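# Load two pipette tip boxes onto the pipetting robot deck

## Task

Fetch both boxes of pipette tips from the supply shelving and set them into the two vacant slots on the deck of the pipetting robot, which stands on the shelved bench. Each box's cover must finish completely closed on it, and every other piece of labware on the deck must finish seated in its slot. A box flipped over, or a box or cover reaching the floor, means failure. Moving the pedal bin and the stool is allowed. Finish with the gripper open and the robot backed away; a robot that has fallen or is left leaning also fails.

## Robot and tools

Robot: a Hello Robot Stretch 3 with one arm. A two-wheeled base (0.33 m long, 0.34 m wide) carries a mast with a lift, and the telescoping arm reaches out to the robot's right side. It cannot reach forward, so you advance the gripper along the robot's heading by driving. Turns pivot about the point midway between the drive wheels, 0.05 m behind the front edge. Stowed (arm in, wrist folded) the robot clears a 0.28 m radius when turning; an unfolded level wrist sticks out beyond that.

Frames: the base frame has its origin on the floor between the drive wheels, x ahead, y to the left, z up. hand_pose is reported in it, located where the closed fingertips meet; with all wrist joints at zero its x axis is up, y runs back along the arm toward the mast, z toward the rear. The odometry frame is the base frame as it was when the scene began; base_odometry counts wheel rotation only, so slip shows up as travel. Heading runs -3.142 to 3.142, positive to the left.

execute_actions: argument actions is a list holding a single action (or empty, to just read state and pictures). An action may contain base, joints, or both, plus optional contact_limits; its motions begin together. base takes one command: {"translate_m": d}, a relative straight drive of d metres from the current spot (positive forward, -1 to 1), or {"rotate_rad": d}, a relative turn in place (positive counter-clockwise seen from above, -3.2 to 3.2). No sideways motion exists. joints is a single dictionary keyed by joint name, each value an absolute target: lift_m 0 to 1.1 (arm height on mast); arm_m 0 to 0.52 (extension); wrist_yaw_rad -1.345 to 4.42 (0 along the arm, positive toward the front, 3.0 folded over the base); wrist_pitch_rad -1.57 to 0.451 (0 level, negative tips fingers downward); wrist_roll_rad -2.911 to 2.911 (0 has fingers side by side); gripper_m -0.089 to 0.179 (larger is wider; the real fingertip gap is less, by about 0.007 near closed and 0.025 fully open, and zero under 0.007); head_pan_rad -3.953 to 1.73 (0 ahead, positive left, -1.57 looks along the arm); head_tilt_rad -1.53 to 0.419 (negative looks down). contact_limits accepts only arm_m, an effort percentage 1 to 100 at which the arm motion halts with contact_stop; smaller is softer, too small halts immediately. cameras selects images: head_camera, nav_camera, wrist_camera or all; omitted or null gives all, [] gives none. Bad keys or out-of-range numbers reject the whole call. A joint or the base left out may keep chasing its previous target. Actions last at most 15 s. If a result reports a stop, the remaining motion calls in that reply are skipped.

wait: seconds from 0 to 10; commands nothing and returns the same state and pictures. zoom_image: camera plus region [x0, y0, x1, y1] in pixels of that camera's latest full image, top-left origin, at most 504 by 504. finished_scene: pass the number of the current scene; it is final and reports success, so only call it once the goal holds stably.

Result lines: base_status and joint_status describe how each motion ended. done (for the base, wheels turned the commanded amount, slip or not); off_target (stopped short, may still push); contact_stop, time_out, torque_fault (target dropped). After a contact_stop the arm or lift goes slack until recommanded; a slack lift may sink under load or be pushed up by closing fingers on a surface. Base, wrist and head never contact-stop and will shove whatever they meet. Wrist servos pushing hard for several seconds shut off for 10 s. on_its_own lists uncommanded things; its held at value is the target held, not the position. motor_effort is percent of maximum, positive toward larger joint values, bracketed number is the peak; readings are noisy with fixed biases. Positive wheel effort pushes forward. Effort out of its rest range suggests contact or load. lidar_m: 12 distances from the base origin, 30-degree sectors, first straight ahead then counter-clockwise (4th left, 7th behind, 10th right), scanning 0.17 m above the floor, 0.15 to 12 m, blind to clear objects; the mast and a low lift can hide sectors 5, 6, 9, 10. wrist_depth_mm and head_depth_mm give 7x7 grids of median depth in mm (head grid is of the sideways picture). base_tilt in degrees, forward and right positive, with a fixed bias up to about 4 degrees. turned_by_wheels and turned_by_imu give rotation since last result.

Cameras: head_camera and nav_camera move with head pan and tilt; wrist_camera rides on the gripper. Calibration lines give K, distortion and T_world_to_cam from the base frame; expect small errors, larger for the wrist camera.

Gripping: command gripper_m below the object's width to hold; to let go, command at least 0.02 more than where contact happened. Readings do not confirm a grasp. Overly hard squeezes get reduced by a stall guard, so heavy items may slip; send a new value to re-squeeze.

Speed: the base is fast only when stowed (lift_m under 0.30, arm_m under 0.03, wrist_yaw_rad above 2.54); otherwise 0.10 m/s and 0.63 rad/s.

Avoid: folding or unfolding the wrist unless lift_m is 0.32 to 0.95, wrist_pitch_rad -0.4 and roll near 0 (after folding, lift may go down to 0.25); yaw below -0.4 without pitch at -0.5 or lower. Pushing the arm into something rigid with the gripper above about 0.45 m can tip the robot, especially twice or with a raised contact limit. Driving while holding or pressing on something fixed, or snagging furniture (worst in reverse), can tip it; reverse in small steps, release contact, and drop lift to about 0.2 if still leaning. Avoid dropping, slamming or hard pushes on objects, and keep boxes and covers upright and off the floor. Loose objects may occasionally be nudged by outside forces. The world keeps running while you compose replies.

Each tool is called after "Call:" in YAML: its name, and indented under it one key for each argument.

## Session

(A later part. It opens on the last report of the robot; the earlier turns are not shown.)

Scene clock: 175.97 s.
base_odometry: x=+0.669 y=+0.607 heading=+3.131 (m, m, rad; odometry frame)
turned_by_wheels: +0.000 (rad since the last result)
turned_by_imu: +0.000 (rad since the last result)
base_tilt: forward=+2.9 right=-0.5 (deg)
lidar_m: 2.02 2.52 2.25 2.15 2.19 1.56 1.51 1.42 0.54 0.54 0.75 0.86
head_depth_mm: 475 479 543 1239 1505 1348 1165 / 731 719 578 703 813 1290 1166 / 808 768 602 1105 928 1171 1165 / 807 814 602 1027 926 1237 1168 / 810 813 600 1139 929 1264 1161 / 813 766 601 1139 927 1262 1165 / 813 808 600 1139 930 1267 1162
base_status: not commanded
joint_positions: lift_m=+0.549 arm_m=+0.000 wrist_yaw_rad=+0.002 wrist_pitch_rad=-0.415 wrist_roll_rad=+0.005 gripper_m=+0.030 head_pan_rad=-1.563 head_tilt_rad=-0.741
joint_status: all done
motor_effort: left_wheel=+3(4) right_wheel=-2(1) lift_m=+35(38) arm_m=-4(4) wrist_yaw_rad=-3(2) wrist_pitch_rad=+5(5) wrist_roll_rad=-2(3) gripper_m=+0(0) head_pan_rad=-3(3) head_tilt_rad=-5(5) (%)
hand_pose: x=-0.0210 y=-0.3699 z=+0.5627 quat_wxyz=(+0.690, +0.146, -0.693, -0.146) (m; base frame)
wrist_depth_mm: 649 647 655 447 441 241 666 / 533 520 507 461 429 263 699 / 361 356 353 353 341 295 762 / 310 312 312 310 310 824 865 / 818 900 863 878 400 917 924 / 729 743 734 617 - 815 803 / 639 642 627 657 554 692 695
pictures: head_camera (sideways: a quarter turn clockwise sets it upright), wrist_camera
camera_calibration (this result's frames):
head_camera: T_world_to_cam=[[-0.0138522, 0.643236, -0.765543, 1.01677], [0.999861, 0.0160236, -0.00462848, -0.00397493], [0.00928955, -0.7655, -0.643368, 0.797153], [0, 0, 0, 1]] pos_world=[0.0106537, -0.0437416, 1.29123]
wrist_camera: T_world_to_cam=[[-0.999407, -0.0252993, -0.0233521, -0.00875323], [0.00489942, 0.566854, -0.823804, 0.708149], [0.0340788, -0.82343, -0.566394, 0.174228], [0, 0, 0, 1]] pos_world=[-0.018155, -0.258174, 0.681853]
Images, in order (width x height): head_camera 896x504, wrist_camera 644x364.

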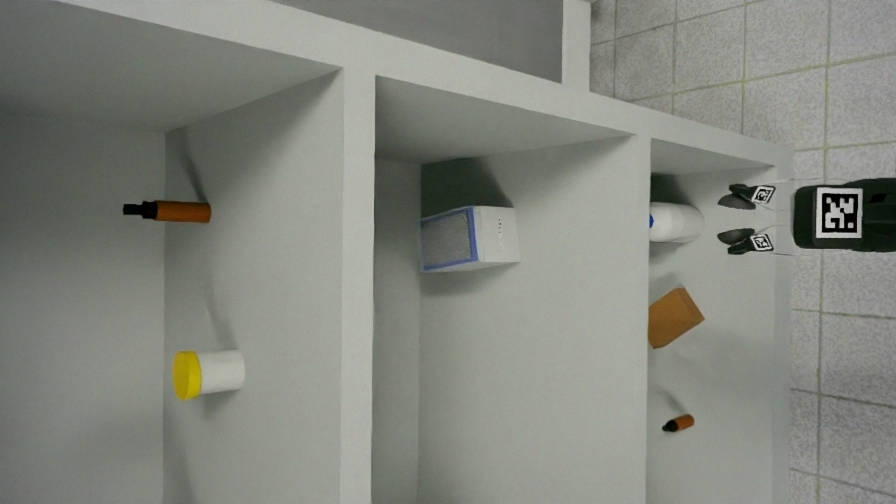

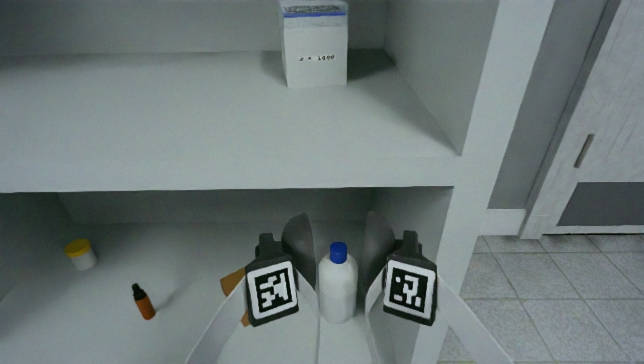

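Call:
execute_actions:
  actions:
    - {"joints":{"lift_m":0.52,"wrist_yaw_rad":0.12,"wrist_pitch_rad":-0.2,"gripper_m":0.14,"arm_m":0.33},"contact_limits":{"arm_m":15}}
  cameras: ["wrist_camera","head_camera"]

Scene clock: 184.37 s.
base_odometry: x=+0.669 y=+0.607 heading=+3.131 (m, m, rad; odometry frame)
turned_by_wheels: +0.000 (rad since the last result)
turned_by_imu: +0.000 (rad since the last result)
base_tilt: forward=+3.0 right=-0.5 (deg)
lidar_m: 2.02 2.52 2.25 2.15 2.19 1.57 1.51 1.42 0.54 0.53 0.75 0.86
head_depth_mm: 475 478 541 1240 1498 1344 1169 / 730 718 578 705 784 1362 - / 807 768 602 1103 982 1186 1162 / 809 813 601 1028 906 1237 1163 / 811 812 601 1136 928 1260 1167 / 811 765 601 1140 930 1262 1163 / 812 809 600 1137 929 1265 1164
base_status: not commanded
joint_positions: lift_m=+0.521 arm_m=+0.330 wrist_yaw_rad=+0.119 wrist_pitch_rad=-0.219 wrist_roll_rad=+0.005 gripper_m=+0.140 head_pan_rad=-1.563 head_tilt_rad=-0.741
joint_status: all done
motor_effort: left_wheel=+4(3) right_wheel=-2(2) lift_m=+12(28) arm_m=+3(6) wrist_yaw_rad=+0(3) wrist_pitch_rad=+7(7) wrist_roll_rad=-3(2) gripper_m=+1(81) head_pan_rad=-3(3) head_tilt_rad=-5(5) (%)
contact_limits: arm_m 15 (drawing in: default 31, maximum 50; extending or still: default 41, maximum 67)
hand_pose: x=+0.0077 y=-0.7178 z=+0.5801 quat_wxyz=(+0.705, +0.119, -0.699, -0.036) (m; base frame)
wrist_depth_mm: 387 372 361 352 340 296 179 / 414 397 381 372 360 293 178 / 435 426 406 177 373 286 176 / 376 367 367 158 160 283 175 / 269 276 266 167 171 252 174 / 210 219 202 180 188 203 164 / 180 165 171 170 170 166 156
pictures: head_camera (sideways: a quarter turn clockwise sets it upright), wrist_camera
camera_calibration (this result's frames):
head_camera: T_world_to_cam=[[-0.0138522, 0.643236, -0.765543, 1.01677], [0.999861, 0.0160236, -0.00462848, -0.00397493], [0.00928955, -0.7655, -0.643368, 0.797153], [0, 0, 0, 1]] pos_world=[0.0106537, -0.0437416, 1.29123]
wrist_camera: T_world_to_cam=[[-0.989099, -0.146097, -0.0183866, -0.078156], [-0.0410177, 0.393291, -0.918498, 0.850209], [0.141421, -0.907732, -0.394997, -0.264144], [0, 0, 0, 1]] pos_world=[-0.00507488, -0.585571, 0.675142]
Images, in order (width x height): head_camera 896x504, wrist_camera 644x364.

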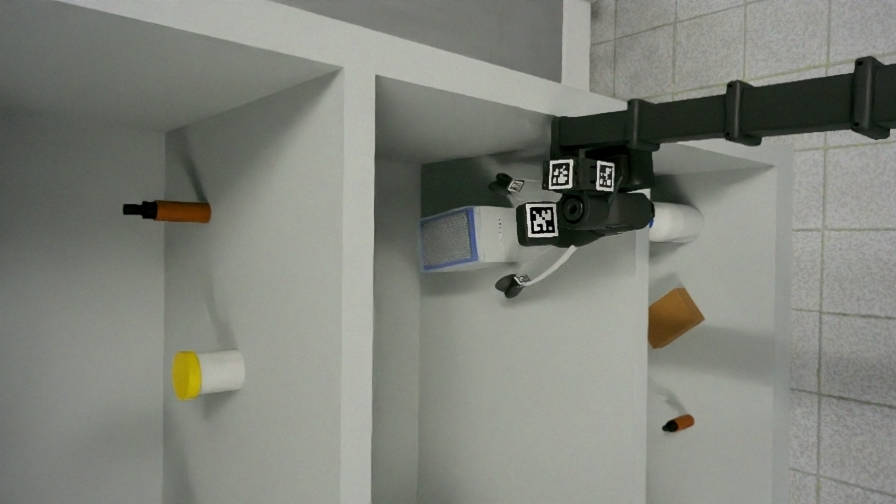

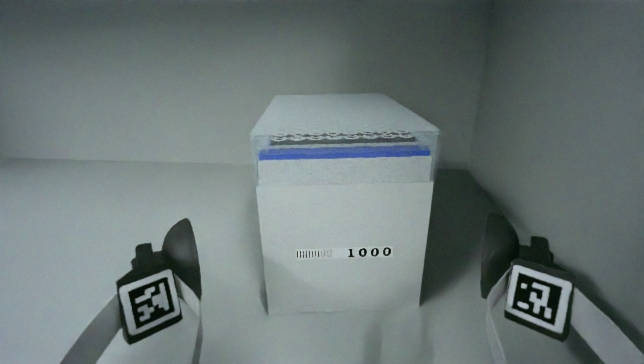

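Call:
execute_actions:
  actions:
    - {"joints":{"lift_m":0.498,"wrist_yaw_rad":0.14,"arm_m":0.376},"contact_limits":{"arm_m":15}}
  cameras: ["wrist_camera"]

Call:
execute_actions:
  actions:
    - {"joints":{"gripper_m":-0.07}}
  cameras: ["wrist_camera"]

Call:
execute_actions:
  actions:
    - {"joints":{"gripper_m":-0.075,"lift_m":0.53,"wrist_pitch_rad":-0.14}}
  cameras: ["wrist_camera"]

Scene clock: 188.40 s.
base_odometry: x=+0.669 y=+0.607 heading=+3.131 (m, m, rad; odometry frame)
turned_by_wheels: +0.000 (rad since the last result)
turned_by_imu: +0.000 (rad since the last result)
base_tilt: forward=+2.8 right=-0.4 (deg)
lidar_m: 2.02 2.52 2.25 2.15 2.20 1.57 1.50 1.42 0.54 0.53 0.75 0.86
head_depth_mm: 474 479 542 1244 1499 1344 1166 / 731 719 577 703 782 1375 - / 808 767 601 1105 - 1184 1161 / 810 814 602 1032 906 1233 1160 / 810 812 601 1139 926 1263 1158 / 810 765 600 1139 930 1262 1160 / 812 809 599 1136 929 1261 1165
base_status: not commanded
joint_positions: lift_m=+0.499 arm_m=+0.376 wrist_yaw_rad=+0.138 wrist_pitch_rad=-0.219 wrist_roll_rad=+0.005 gripper_m=+0.140 head_pan_rad=-1.563 head_tilt_rad=-0.741
joint_status: all done
motor_effort: left_wheel=+3(4) right_wheel=-2(1) lift_m=+12(15) arm_m=+3(5) wrist_yaw_rad=+2(2) wrist_pitch_rad=+7(7) wrist_roll_rad=-2(2) gripper_m=+1(1) head_pan_rad=-3(2) head_tilt_rad=-4(5) (%)
contact_limits: arm_m 15 (drawing in: default 31, maximum 50; extending or still: default 41, maximum 67)
hand_pose: x=+0.0123 y=-0.7632 z=+0.5581 quat_wxyz=(+0.705, +0.126, -0.697, -0.029) (m; base frame)
wrist_depth_mm: 344 336 324 312 300 288 187 / 371 356 340 319 316 300 185 / 395 381 113 106 106 276 182 / 319 313 109 108 109 260 181 / 228 233 116 115 116 219 180 / 178 185 127 124 124 171 164 / 149 140 135 134 133 139 141
pictures: wrist_camera
camera_calibration (this result's frames):
wrist_camera: T_world_to_cam=[[-0.986127, -0.164969, -0.0183849, -0.0950445], [-0.0485169, 0.392382, -0.918522, 0.84746], [0.158741, -0.904888, -0.394943, -0.312776], [0, 0, 0, 1]] pos_world=[-0.00295929, -0.631235, 0.653135]
Images, in order (width x height): wrist_camera 644x364.

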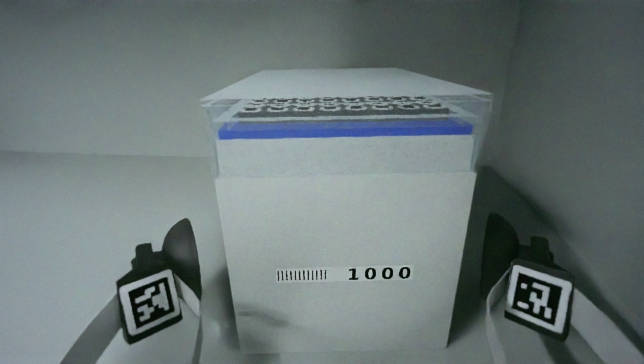

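Scene clock: 191.00 s.
base_odometry: x=+0.669 y=+0.607 heading=+3.131 (m, m, rad; odometry frame)
turned_by_wheels: +0.000 (rad since the last result)
turned_by_imu: +0.000 (rad since the last result)
base_tilt: forward=+2.9 right=-0.5 (deg)
lidar_m: 2.02 2.53 2.26 2.15 2.19 1.57 1.51 1.42 0.54 0.53 0.75 0.86
head_depth_mm: 475 479 542 1237 1500 1346 1168 / 731 719 577 704 780 1371 - / 808 768 602 1122 - 1184 1165 / 809 815 601 1032 903 1233 1165 / 810 812 601 1138 930 1260 1166 / 812 766 601 1137 925 1265 1163 / 813 809 599 1138 928 1264 1161
base_status: not commanded
joint_positions: lift_m=+0.499 arm_m=+0.376 wrist_yaw_rad=+0.140 wrist_pitch_rad=-0.219 wrist_roll_rad=+0.005 gripper_m=-0.062 head_pan_rad=-1.563 head_tilt_rad=-0.741
joint_status: gripper_m off_target (ended at -0.062, target -0.070)
motor_effort: left_wheel=+3(3) right_wheel=-1(1) lift_m=+12(12) arm_m=+3(3) wrist_yaw_rad=+0(1) wrist_pitch_rad=+7(7) wrist_roll_rad=-3(3) gripper_m=-100(100) head_pan_rad=-3(4) head_tilt_rad=-5(5) (%)
hand_pose: x=+0.0126 y=-0.7632 z=+0.5581 quat_wxyz=(+0.705, +0.126, -0.697, -0.029) (m; base frame)
wrist_depth_mm: 352 339 326 313 301 288 188 / 371 356 336 320 313 305 185 / 395 384 112 107 107 281 184 / 318 311 111 110 110 261 181 / 226 226 119 118 118 230 181 / 178 177 125 126 126 - 164 / 145 144 139 134 135 137 144
pictures: wrist_camera
camera_calibration (this result's frames):
wrist_camera: T_world_to_cam=[[-0.98593, -0.166141, -0.0183895, -0.0956479], [-0.0489792, 0.392325, -0.918522, 0.847421], [0.159819, -0.904698, -0.394942, -0.312655], [0, 0, 0, 1]] pos_world=[-0.00282804, -0.631213, 0.653135]
Images, in order (width x height): wrist_camera 644x364.

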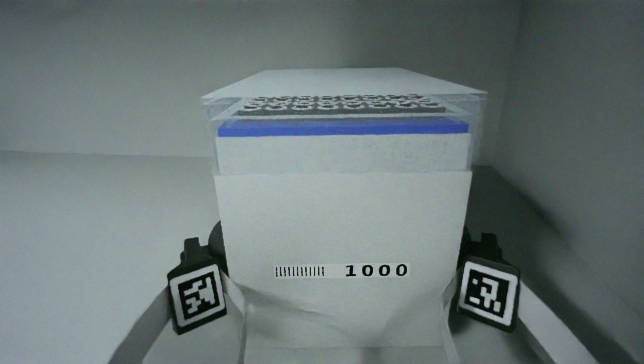

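Scene clock: 192.10 s.
base_odometry: x=+0.669 y=+0.607 heading=+3.131 (m, m, rad; odometry frame)
turned_by_wheels: +0.000 (rad since the last result)
turned_by_imu: +0.000 (rad since the last result)
base_tilt: forward=+2.9 right=-0.6 (deg)
lidar_m: 2.02 2.52 2.25 2.15 2.20 1.57 1.51 1.42 0.54 0.53 0.75 0.86
head_depth_mm: 475 479 541 1244 1499 1345 1165 / 732 719 577 705 762 1378 - / 807 767 602 1105 - 1180 1158 / 808 812 601 1001 906 1234 1163 / 810 812 600 1136 930 1263 1166 / 810 766 601 1136 929 1261 1165 / 812 809 600 1139 927 1266 1163
base_status: not commanded
joint_positions: lift_m=+0.529 arm_m=+0.376 wrist_yaw_rad=+0.140 wrist_pitch_rad=-0.181 wrist_roll_rad=+0.005 gripper_m=-0.067 head_pan_rad=-1.563 head_tilt_rad=-0.741
joint_status: gripper_m off_target (ended at -0.067, target -0.075); the others done
on_its_own: gripper_m is held at -0.070, not at your -0.075, by its stall guard, which is still easing
motor_effort: left_wheel=+3(3) right_wheel=-1(1) lift_m=+35(34) arm_m=+3(4) wrist_yaw_rad=+0(0) wrist_pitch_rad=+14(13) wrist_roll_rad=-3(3) gripper_m=-61(100) head_pan_rad=-4(3) head_tilt_rad=-5(4) (%)
hand_pose: x=+0.0130 y=-0.7660 z=+0.5982 quat_wxyz=(+0.705, +0.113, -0.700, -0.015) (m; base frame)
wrist_depth_mm: 352 337 323 312 302 290 187 / 371 355 342 326 318 303 185 / 392 379 352 113 112 307 183 / 410 397 117 114 114 301 182 / 312 309 122 120 120 275 180 / 239 239 126 127 126 - 179 / 195 193 180 134 134 184 169
pictures: wrist_camera
camera_calibration (this result's frames):
wrist_camera: T_world_to_cam=[[-0.98581, -0.166969, -0.0173332, -0.0962165], [-0.0441543, 0.357533, -0.932856, 0.867297], [0.161956, -0.918853, -0.359832, -0.33127], [0, 0, 0, 1]] pos_world=[-0.00290514, -0.630541, 0.688194]
Images, in order (width x height): wrist_camera 644x364.

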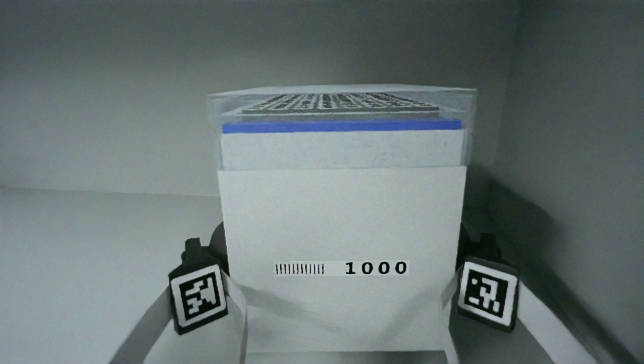

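Call:
execute_actions:
  actions:
    - {"joints":{"gripper_m":-0.085,"arm_m":0,"wrist_yaw_rad":0}}
  cameras: []

Call:
execute_actions:
  actions:
    - {"base":{"rotate_rad":0.65},"joints":{"gripper_m":-0.084}}
  cameras: []

Call:
execute_actions:
  actions:
    - {"base":{"translate_m":0.467},"joints":{"gripper_m":-0.085,"lift_m":0.92}}
  cameras: ["wrist_camera"]

Scene clock: 198.30 s.
base_odometry: x=+0.669 y=+0.607 heading=+3.131 (m, m, rad; odometry frame)
turned_by_wheels: +0.000 (rad since the last result)
turned_by_imu: +0.000 (rad since the last result)
base_tilt: forward=+2.8 right=-0.5 (deg)
lidar_m: 2.02 2.52 2.25 2.15 2.20 1.57 1.51 1.42 0.54 0.53 0.75 0.86
head_depth_mm: 475 479 542 1236 1493 1349 1167 / 731 719 578 704 813 1289 1164 / 806 769 602 1099 929 701 1171 / 810 811 601 1135 930 698 1170 / 809 811 600 1136 929 1261 1160 / 813 767 600 1140 929 1264 1159 / 814 809 600 1136 930 1264 1163
base_status: not commanded
joint_positions: lift_m=+0.529 arm_m=+0.000 wrist_yaw_rad=+0.001 wrist_pitch_rad=-0.181 wrist_roll_rad=+0.005 gripper_m=-0.063 head_pan_rad=-1.563 head_tilt_rad=-0.741
joint_status: gripper_m off_target (ended at -0.063, target -0.085); the others done
on_its_own: gripper_m is held at -0.065, not at your -0.085, by its stall guard, which is still easing
motor_effort: left_wheel=+3(4) right_wheel=-1(2) lift_m=+36(36) arm_m=-4(4) wrist_yaw_rad=-1(6) wrist_pitch_rad=+14(14) wrist_roll_rad=-3(2) gripper_m=-59(100) head_pan_rad=-4(4) head_tilt_rad=-5(5) (%)
hand_pose: x=-0.0213 y=-0.3930 z=+0.5982 quat_wxyz=(+0.703, +0.064, -0.706, -0.064) (m; base frame)
wrist_depth_mm: 646 651 646 649 442 240 662 / 689 663 672 657 392 257 675 / 689 681 593 113 113 268 709 / 455 452 117 114 114 284 750 / 315 317 122 120 120 797 786 / 822 861 126 127 126 - 830 / 726 754 711 135 134 780 849
pictures: none
No camera images: the call's "cameras" was empty. Leave "cameras" out to get every camera's image.

Scene clock: 200.27 s.
base_odometry: x=+0.669 y=+0.607 heading=-2.503 (m, m, rad; odometry frame)
turned_by_wheels: +0.650 (rad since the last result)
turned_by_imu: +0.644 (rad since the last result)
base_tilt: forward=+2.8 right=-0.4 (deg)
lidar_m: 2.52 2.19 2.15 2.01 1.52 1.51 1.27 0.53 0.65 0.75 0.86 2.02
head_depth_mm: 822 814 577 1107 931 1185 1105 / 889 770 630 1140 931 1224 1139 / 966 814 659 1139 955 702 1173 / 932 812 1196 1143 1007 698 1185 / 833 813 1052 1117 1390 1344 1162 / 748 796 937 1115 1556 1344 1158 / 712 1645 2034 1941 1592 1338 1161
base_status: done
joint_positions: lift_m=+0.529 arm_m=+0.000 wrist_yaw_rad=+0.001 wrist_pitch_rad=-0.181 wrist_roll_rad=+0.005 gripper_m=-0.071 head_pan_rad=-1.563 head_tilt_rad=-0.741
joint_status: gripper_m off_target (ended at -0.071, target -0.084)
on_its_own: gripper_m is held at -0.074, not at your -0.084, by its stall guard, which is still easing
motor_effort: left_wheel=-4(10) right_wheel=+3(7) lift_m=+36(36) arm_m=-5(5) wrist_yaw_rad=-1(1) wrist_pitch_rad=+14(13) wrist_roll_rad=-2(3) gripper_m=-60(100) head_pan_rad=-3(4) head_tilt_rad=-5(5) (%)
hand_pose: x=-0.0213 y=-0.3930 z=+0.5982 quat_wxyz=(+0.703, +0.064, -0.706, -0.064) (m; base frame)
wrist_depth_mm: - - 618 789 690 609 539 / - - 649 835 733 643 553 / - - 593 113 112 630 563 / - - 116 114 114 427 427 / - - 122 121 120 323 302 / - - 126 127 127 - 255 / 865 866 746 134 134 724 649
pictures: none
No camera images: the call's "cameras" was empty. Leave "cameras" out to get every camera's image.

Scene clock: 205.90 s.
base_odometry: x=+0.294 y=+0.329 heading=-2.503 (m, m, rad; odometry frame)
turned_by_wheels: +0.000 (rad since the last result)
turned_by_imu: -0.002 (rad since the last result)
base_tilt: forward=+2.8 right=-0.5 (deg)
lidar_m: 2.06 1.91 1.88 2.01 1.91 1.88 1.62 0.94 0.90 0.84 1.99 1.65
head_depth_mm: 695 770 1021 1143 - - - / 1195 1321 962 1013 1427 - - / 1280 1439 446 403 - - - / 1380 1571 1665 418 1597 1346 1164 / 1500 1710 2006 1952 1594 1346 1163 / 1633 1890 2237 1947 1597 1340 1160 / 1794 2118 2423 1946 1594 1340 1163
base_status: done
joint_positions: lift_m=+0.919 arm_m=+0.000 wrist_yaw_rad=+0.001 wrist_pitch_rad=-0.181 wrist_roll_rad=+0.005 gripper_m=-0.049 head_pan_rad=-1.563 head_tilt_rad=-0.741
joint_status: gripper_m off_target (ended at -0.049, target -0.085); the others done
on_its_own: gripper_m is held at -0.051, not at your -0.085, by its stall guard, which is still easing
motor_effort: left_wheel=-5(8) right_wheel=+3(6) lift_m=+36(40) arm_m=-4(5) wrist_yaw_rad=-1(2) wrist_pitch_rad=+14(14) wrist_roll_rad=-3(3) gripper_m=-54(100) head_pan_rad=-3(4) head_tilt_rad=-5(5) (%)
hand_pose: x=-0.0213 y=-0.3930 z=+0.9883 quat_wxyz=(+0.703, +0.064, -0.706, -0.064) (m; base frame)
wrist_depth_mm: - - - - - 755 736 / - - - - 562 714 729 / - - - 113 113 588 468 / - - 117 115 114 921 808 / - - 122 120 120 935 839 / - - 126 127 126 - 801 / - - - 134 134 659 680
pictures: wrist_camera
camera_calibration (this result's frames):
wrist_camera: T_world_to_cam=[[-0.999437, -0.0287159, -0.0173231, -0.00699099], [0.00583144, 0.359871, -0.932984, 1.09842], [0.0330256, -0.93256, -0.359501, 0.148955], [0, 0, 0, 1]] pos_world=[-0.0183117, -0.256579, 1.07823]
Images, in order (width x height): wrist_camera 644x364.

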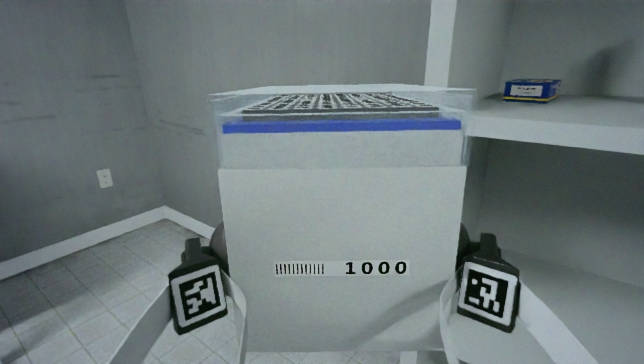

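Call:
execute_actions:
  actions:
    - {"base":{"translate_m":0.7},"joints":{"gripper_m":-0.088}}
  cameras: []

Call:
execute_actions:
  actions:
    - {"base":{"translate_m":0.7},"joints":{"gripper_m":-0.087}}
  cameras: []

Call:
execute_actions:
  actions:
    - {"base":{"rotate_rad":0.94},"joints":{"gripper_m":-0.088,"head_tilt_rad":-0.55,"wrist_pitch_rad":-0.11}}
  cameras: ["wrist_camera","head_camera"]

Scene clock: 216.20 s.
base_odometry: x=-0.268 y=-0.089 heading=-2.503 (m, m, rad; odometry frame)
turned_by_wheels: +0.000 (rad since the last result)
turned_by_imu: -0.004 (rad since the last result)
base_tilt: forward=+3.0 right=-0.5 (deg)
lidar_m: 1.36 2.12 1.48 1.58 2.33 2.44 1.61 1.20 1.31 1.77 1.17 1.29
head_depth_mm: 1485 1634 1834 1936 - - - / 1583 1775 1958 1865 1646 - - / 1711 1917 445 403 - - - / 1826 2078 2206 418 1593 1343 1166 / 1985 2277 2426 1946 1588 1342 1164 / 2070 2298 2427 1953 1589 1336 1167 / 1895 2070 2234 1784 1593 1347 1162
base_status: done
joint_positions: lift_m=+0.919 arm_m=+0.000 wrist_yaw_rad=+0.001 wrist_pitch_rad=-0.181 wrist_roll_rad=+0.005 gripper_m=-0.042 head_pan_rad=-1.563 head_tilt_rad=-0.741
joint_status: gripper_m off_target (ended at -0.042, target -0.088)
on_its_own: gripper_m is held at -0.045, not at your -0.088, by its stall guard, which is still easing
motor_effort: left_wheel=-4(8) right_wheel=+3(6) lift_m=+36(36) arm_m=-5(5) wrist_yaw_rad=-1(1) wrist_pitch_rad=+14(14) wrist_roll_rad=-3(2) gripper_m=-51(100) head_pan_rad=-4(3) head_tilt_rad=-5(5) (%)
hand_pose: x=-0.0213 y=-0.3930 z=+0.9883 quat_wxyz=(+0.703, +0.064, -0.706, -0.064) (m; base frame)
wrist_depth_mm: - - - - - - - / - - - - - - - / 883 - - 113 112 - - / - - 117 114 115 - - / - - 122 121 120 - - / - - 126 127 126 - - / - - - 134 134 - -
pictures: none
No camera images: the call's "cameras" was empty. Leave "cameras" out to get every camera's image.

Scene clock: 224.17 s.
base_odometry: x=-0.830 y=-0.506 heading=-2.503 (m, m, rad; odometry frame)
turned_by_wheels: +0.000 (rad since the last result)
turned_by_imu: -0.004 (rad since the last result)
base_tilt: forward=+3.0 right=-0.5 (deg)
lidar_m: 0.67 1.71 1.68 1.24 1.69 3.00 2.30 1.78 2.06 0.89 0.84 1.17
head_depth_mm: 1861 2040 2242 1956 - - - / 1989 2123 2327 1864 1632 - - / 2021 1022 446 403 - - - / 1797 1025 791 418 1533 1342 1162 / 1598 1024 791 1203 1585 1341 1161 / 1375 1020 722 1098 1551 1347 1162 / 1304 1023 674 1090 1590 1340 1166
base_status: done
joint_positions: lift_m=+0.919 arm_m=+0.000 wrist_yaw_rad=+0.001 wrist_pitch_rad=-0.181 wrist_roll_rad=+0.005 gripper_m=-0.038 head_pan_rad=-1.563 head_tilt_rad=-0.741
joint_status: gripper_m off_target (ended at -0.038, target -0.087)
on_its_own: gripper_m is held at -0.040, not at your -0.087, by its stall guard, which is still easing
motor_effort: left_wheel=-4(4) right_wheel=+2(6) lift_m=+36(36) arm_m=-4(4) wrist_yaw_rad=-1(1) wrist_pitch_rad=+13(13) wrist_roll_rad=-3(3) gripper_m=-38(100) head_pan_rad=-3(3) head_tilt_rad=-4(5) (%)
hand_pose: x=-0.0213 y=-0.3930 z=+0.9883 quat_wxyz=(+0.703, +0.064, -0.706, -0.064) (m; base frame)
wrist_depth_mm: 826 - - - - - - / 812 - - - - - - / 820 610 634 113 113 - - / 446 419 117 114 114 - - / 336 379 122 120 120 - - / 329 872 126 126 126 - - / - - - 134 134 - -
pictures: none
No camera images: the call's "cameras" was empty. Leave "cameras" out to get every camera's image.

Scene clock: 226.60 s.
base_odometry: x=-0.830 y=-0.506 heading=-1.563 (m, m, rad; odometry frame)
turned_by_wheels: +0.940 (rad since the last result)
turned_by_imu: +0.931 (rad since the last result)
base_tilt: forward=+2.9 right=-0.5 (deg)
lidar_m: 1.68 1.24 1.50 3.00 2.30 1.77 2.07 0.89 0.84 1.17 0.67 1.76
head_depth_mm: 1057 1127 922 689 625 1626 - / 1060 1129 808 656 625 1526 - / 1061 1135 1037 445 401 - - / 1066 1141 1110 656 414 1513 1235 / 1066 1157 1033 660 655 1517 1265 / 1074 1177 966 726 657 1508 1265 / 665 723 789 732 663 1517 1262
base_status: done
joint_positions: lift_m=+0.919 arm_m=+0.000 wrist_yaw_rad=+0.001 wrist_pitch_rad=-0.152 wrist_roll_rad=+0.005 gripper_m=-0.076 head_pan_rad=-1.563 head_tilt_rad=-0.556
joint_status: gripper_m off_target (ended at -0.076, target -0.088); the others done
on_its_own: gripper_m is held at -0.078, not at your -0.088, by its stall guard, which is still easing
motor_effort: left_wheel=-5(11) right_wheel=+3(6) lift_m=+36(36) arm_m=-5(4) wrist_yaw_rad=-1(1) wrist_pitch_rad=+14(17) wrist_roll_rad=-3(3) gripper_m=-42(100) head_pan_rad=-3(4) head_tilt_rad=+3(18) (%)
hand_pose: x=-0.0213 y=-0.3949 z=+0.9954 quat_wxyz=(+0.703, +0.054, -0.707, -0.054) (m; base frame)
wrist_depth_mm: 906 498 941 920 896 898 888 / 989 521 956 884 923 891 935 / - 545 735 113 113 912 884 / 539 490 117 114 114 458 395 / 357 353 122 120 120 342 322 / 302 294 126 127 126 - 279 / - - - 134 134 - 645
pictures: head_camera (sideways: a quarter turn clockwise sets it upright), wrist_camera
camera_calibration (this result's frames):
head_camera: T_world_to_cam=[[-0.0126961, 0.492069, -0.870464, 1.15356], [0.999869, 0.0150186, -0.00609355, -0.00206632], [0.0100747, -0.870427, -0.492195, 0.600474], [0, 0, 0, 1]] pos_world=[0.0106621, -0.0449317, 1.29967]
wrist_camera: T_world_to_cam=[[-0.999439, -0.0291459, -0.016523, -0.00790008], [0.00586547, 0.333341, -0.942788, 1.10494], [0.0329862, -0.942356, -0.332983, 0.119472], [0, 0, 0, 1]] pos_world=[-0.0183176, -0.255965, 1.08137]
Images, in order (width x height): head_camera 896x504, wrist_camera 644x364.

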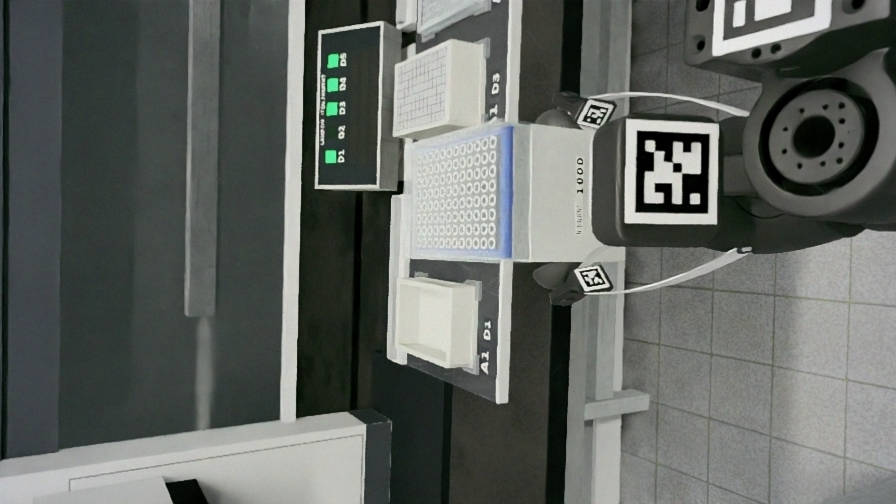

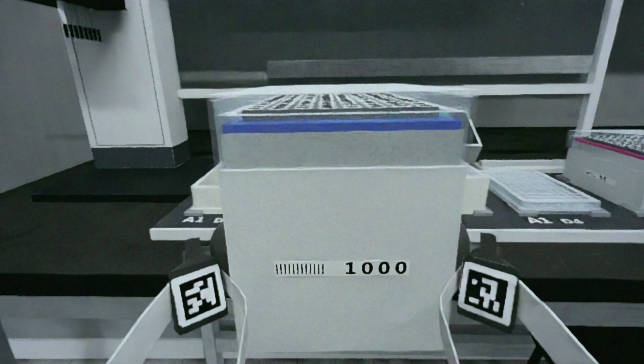

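Call:
execute_actions:
  actions:
    - {"base":{"translate_m":0.005},"joints":{"gripper_m":-0.087,"wrist_yaw_rad":-0.025,"arm_m":0.235,"lift_m":0.895}}
  cameras: ["wrist_camera"]

Call:
execute_actions:
  actions:
    - {"joints":{"gripper_m":-0.086,"lift_m":0.882}}
  cameras: ["wrist_camera","head_camera"]

Call:
zoom_image:
  camera: "head_camera"
  region: [330,150,530,350]

Scene clock: 232.53 s.
base_odometry: x=-0.830 y=-0.511 heading=-1.563 (m, m, rad; odometry frame)
turned_by_wheels: +0.000 (rad since the last result)
turned_by_imu: -0.001 (rad since the last result)
base_tilt: forward=+2.8 right=-0.5 (deg)
lidar_m: 1.68 1.24 1.49 2.99 2.30 1.77 2.07 0.89 0.84 1.17 0.66 1.75
head_depth_mm: 1054 1127 817 788 - 1487 1240 / 1057 1129 810 - 1636 1521 1266 / 1057 1132 821 - - 1524 1263 / 1063 1135 1112 655 650 1524 1262 / 1067 1153 1036 659 653 1518 1267 / 1072 1173 969 726 658 1517 1264 / 658 721 789 733 663 1522 1266
base_status: done
joint_positions: lift_m=+0.896 arm_m=+0.235 wrist_yaw_rad=-0.024 wrist_pitch_rad=-0.151 wrist_roll_rad=+0.005 gripper_m=-0.069 head_pan_rad=-1.563 head_tilt_rad=-0.556
joint_status: gripper_m off_target (ended at -0.069, target -0.087); the others done
on_its_own: gripper_m is held at -0.072, not at your -0.087, by its stall guard, which is still easing
motor_effort: left_wheel=-5(8) right_wheel=+3(5) lift_m=+13(34) arm_m=+3(2) wrist_yaw_rad=-2(5) wrist_pitch_rad=+14(14) wrist_roll_rad=-3(2) gripper_m=-63(100) head_pan_rad=-3(3) head_tilt_rad=+3(3) (%)
hand_pose: x=-0.0275 y=-0.6293 z=+0.9718 quat_wxyz=(+0.703, +0.045, -0.707, -0.062) (m; base frame)
wrist_depth_mm: 327 714 710 719 713 711 697 / 327 714 664 337 740 757 752 / 326 721 622 113 112 317 787 / 332 448 117 115 114 280 303 / 285 248 122 120 120 194 182 / 187 205 126 127 126 - 139 / 140 141 157 134 134 155 137
pictures: wrist_camera
camera_calibration (this result's frames):
wrist_camera: T_world_to_cam=[[-0.999854, -0.00445972, -0.0164931, -0.00579485], [0.0140761, 0.33211, -0.943136, 1.16065], [0.00968363, -0.94323, -0.331999, -0.11126], [0, 0, 0, 1]] pos_world=[-0.0210541, -0.490434, 1.05762]
Images, in order (width x height): wrist_camera 644x364.

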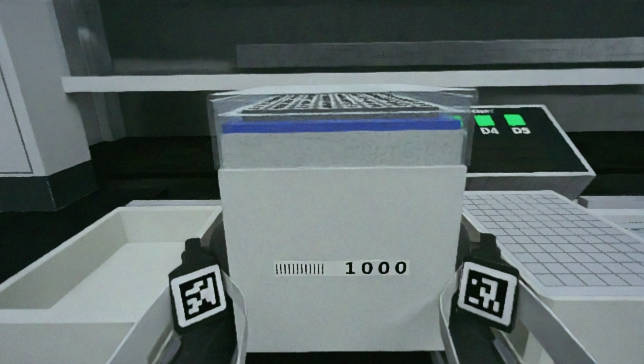

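Scene clock: 233.33 s.
base_odometry: x=-0.830 y=-0.511 heading=-1.563 (m, m, rad; odometry frame)
turned_by_wheels: +0.000 (rad since the last result)
turned_by_imu: +0.000 (rad since the last result)
base_tilt: forward=+2.9 right=-0.6 (deg)
lidar_m: 1.68 1.23 1.49 3.01 2.31 1.78 2.07 0.89 0.84 1.17 0.66 1.76
head_depth_mm: 1059 1128 815 791 - 1482 1243 / 1056 1133 808 750 - 1521 1272 / 1061 1134 1039 - - 1520 1268 / 1065 1138 1108 655 649 1517 1265 / 1064 1157 1035 660 652 1515 1268 / 1069 1172 968 726 657 1516 1263 / 658 722 788 732 661 1515 1258
base_status: not commanded
joint_positions: lift_m=+0.883 arm_m=+0.235 wrist_yaw_rad=-0.024 wrist_pitch_rad=-0.151 wrist_roll_rad=+0.005 gripper_m=-0.083 head_pan_rad=-1.563 head_tilt_rad=-0.556
joint_status: all done
motor_effort: left_wheel=-5(5) right_wheel=+3(4) lift_m=+13(14) arm_m=+3(4) wrist_yaw_rad=-2(2) wrist_pitch_rad=+14(14) wrist_roll_rad=-3(2) gripper_m=-66(100) head_pan_rad=-3(3) head_tilt_rad=+2(2) (%)
hand_pose: x=-0.0275 y=-0.6293 z=+0.9589 quat_wxyz=(+0.703, +0.045, -0.707, -0.062) (m; base frame)
wrist_depth_mm: 330 714 699 695 702 696 692 / 325 715 765 676 663 333 744 / 323 696 567 113 112 302 592 / 317 377 117 114 114 226 283 / 208 227 122 120 120 167 155 / 140 147 126 127 126 139 130 / 139 140 142 134 134 145 136
pictures: head_camera (sideways: a quarter turn clockwise sets it upright), wrist_camera
camera_calibration (this result's frames):
head_camera: T_world_to_cam=[[-0.0126954, 0.491995, -0.870506, 1.15361], [0.999869, 0.0150179, -0.00609419, -0.0020655], [0.0100749, -0.870469, -0.492121, 0.600377], [0, 0, 0, 1]] pos_world=[0.0106621, -0.0449319, 1.29967]
wrist_camera: T_world_to_cam=[[-0.999854, -0.00447071, -0.0164763, -0.00603049], [0.0140622, 0.331578, -0.943323, 1.14838], [0.00968051, -0.943417, -0.331467, -0.116191], [0, 0, 0, 1]] pos_world=[-0.0210536, -0.490423, 1.04468]
Images, in order (width x height): head_camera 896x504, wrist_camera 644x364.

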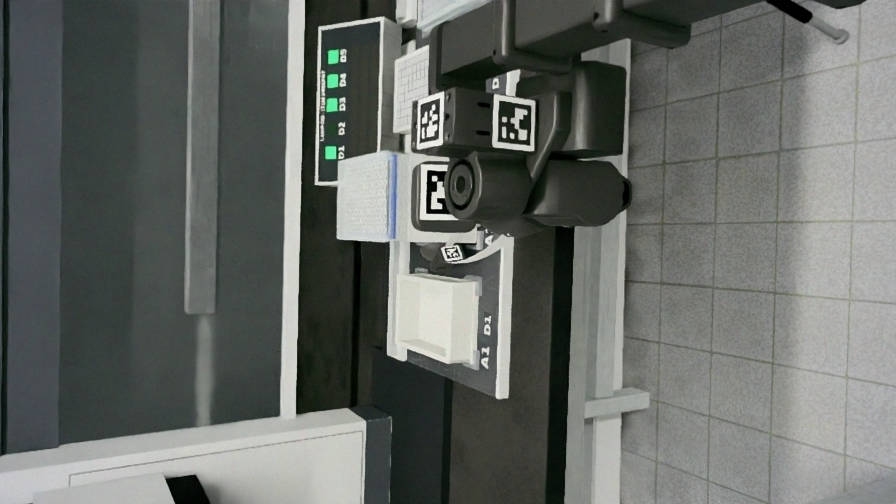

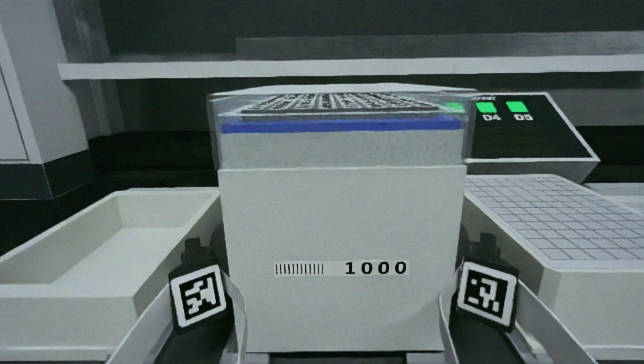

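Region (330, 150, 530, 350) of head_camera's 896x504 image, scaled by 2.520, with more detail than that image has.

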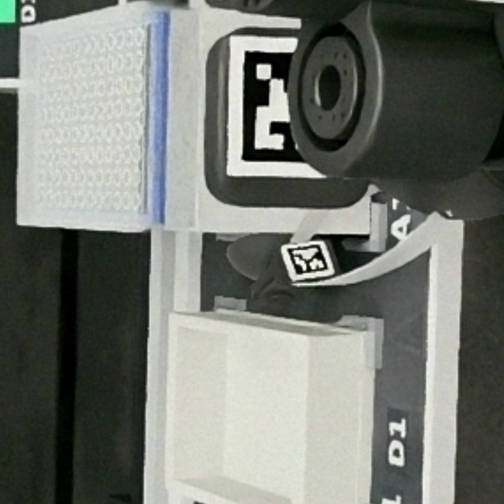

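Call:
execute_actions:
  actions:
    - {"base":{"translate_m":0.0025},"joints":{"gripper_m":-0.07,"wrist_yaw_rad":-0.036,"arm_m":0.237}}
  cameras: ["wrist_camera"]

Call:
execute_actions:
  actions:
    - {"joints":{"lift_m":0.875}}
  cameras: ["wrist_camera"]

Scene clock: 236.07 s.
base_odometry: x=-0.830 y=-0.513 heading=-1.563 (m, m, rad; odometry frame)
turned_by_wheels: +0.000 (rad since the last result)
turned_by_imu: +0.000 (rad since the last result)
base_tilt: forward=+2.9 right=-0.5 (deg)
lidar_m: 1.68 1.23 1.49 2.99 2.32 1.78 2.07 0.89 0.84 1.17 0.66 1.75
head_depth_mm: 1061 1124 816 786 - 1483 1245 / 1060 1129 807 791 - 1521 1263 / 1062 1134 1041 - - 1520 1267 / 1064 1138 1113 656 649 1516 1270 / 1066 1158 1034 660 652 1513 1263 / 1071 1162 884 726 658 1510 1266 / 655 720 790 730 663 1513 1263
base_status: done
joint_positions: lift_m=+0.883 arm_m=+0.237 wrist_yaw_rad=-0.033 wrist_pitch_rad=-0.150 wrist_roll_rad=+0.005 gripper_m=-0.062 head_pan_rad=-1.563 head_tilt_rad=-0.556
joint_status: gripper_m off_target (ended at -0.062, target -0.070); the others done
on_its_own: gripper_m is held at -0.065, not at your -0.070, by its stall guard, which is still easing
motor_effort: left_wheel=-5(6) right_wheel=+3(6) lift_m=+12(13) arm_m=+3(5) wrist_yaw_rad=-5(5) wrist_pitch_rad=+13(14) wrist_roll_rad=-3(2) gripper_m=-56(60) head_pan_rad=-3(3) head_tilt_rad=+3(3) (%)
hand_pose: x=-0.0296 y=-0.6313 z=+0.9591 quat_wxyz=(+0.703, +0.042, -0.707, -0.065) (m; base frame)
wrist_depth_mm: 330 689 707 703 726 702 712 / 326 727 734 669 676 672 751 / 328 717 568 112 112 301 702 / 319 374 117 114 114 227 283 / 212 230 122 120 120 167 156 / 181 158 126 127 127 140 129 / 136 137 141 134 134 144 135
pictures: wrist_camera
camera_calibration (this result's frames):
wrist_camera: T_world_to_cam=[[-0.999857, 0.00391509, -0.0164537, -0.00286194], [0.0168226, 0.330698, -0.943587, 1.14904], [0.00174698, -0.943729, -0.330716, -0.119128], [0, 0, 0, 1]] pos_world=[-0.0219832, -0.492398, 1.04477]
Images, in order (width x height): wrist_camera 644x364.

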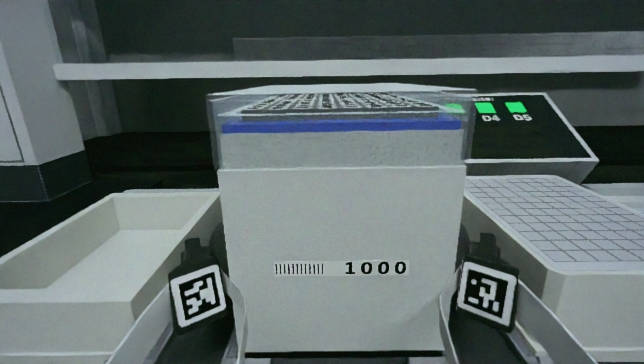

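Scene clock: 236.73 s.
base_odometry: x=-0.830 y=-0.513 heading=-1.563 (m, m, rad; odometry frame)
turned_by_wheels: +0.000 (rad since the last result)
turned_by_imu: +0.000 (rad since the last result)
base_tilt: forward=+3.0 right=-0.5 (deg)
lidar_m: 1.67 1.23 1.49 3.00 2.30 1.78 2.07 0.89 0.84 1.17 0.66 1.75
head_depth_mm: 1061 1131 817 759 - 1476 1255 / 1060 1134 808 708 - 1520 1271 / 1065 1133 1038 619 - 1515 1267 / 1062 1134 1111 656 650 1511 1267 / 1068 1156 1034 659 653 1512 1267 / 1071 1162 884 726 658 1516 1265 / 656 720 791 729 662 1510 1266
base_status: not commanded
joint_positions: lift_m=+0.876 arm_m=+0.237 wrist_yaw_rad=-0.033 wrist_pitch_rad=-0.138 wrist_roll_rad=+0.005 gripper_m=-0.058 head_pan_rad=-1.563 head_tilt_rad=-0.556
joint_status: all done
on_its_own: gripper_m is held at -0.060, not at your -0.070, by its stall guard, which is still easing
motor_effort: left_wheel=-4(4) right_wheel=+3(3) lift_m=+12(12) arm_m=+3(4) wrist_yaw_rad=-5(5) wrist_pitch_rad=+9(13) wrist_roll_rad=-3(2) gripper_m=-45(60) head_pan_rad=-2(3) head_tilt_rad=+3(3) (%)
hand_pose: x=-0.0296 y=-0.6321 z=+0.9552 quat_wxyz=(+0.703, +0.037, -0.708, -0.061) (m; base frame)
wrist_depth_mm: 329 721 704 711 712 708 706 / 322 709 734 659 662 329 742 / 326 720 117 111 112 296 622 / 317 375 116 113 113 221 283 / 201 225 121 120 119 160 148 / 134 146 127 127 127 140 127 / 135 135 137 135 135 140 134
pictures: wrist_camera
camera_calibration (this result's frames):
wrist_camera: T_world_to_cam=[[-0.999863, 0.00370087, -0.016112, -0.00340505], [0.0164505, 0.319144, -0.947563, 1.1421], [0.00163522, -0.947699, -0.319161, -0.134665], [0, 0, 0, 1]] pos_world=[-0.0219724, -0.492102, 1.03917]
Images, in order (width x height): wrist_camera 644x364.

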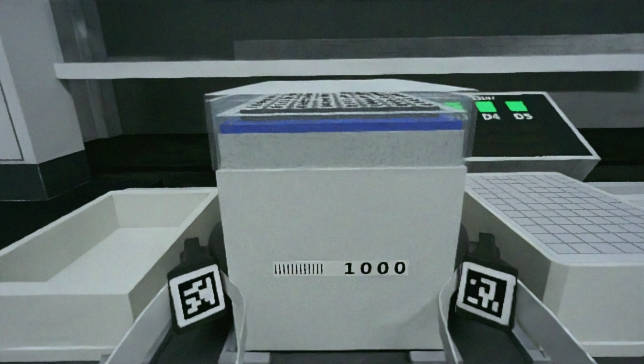

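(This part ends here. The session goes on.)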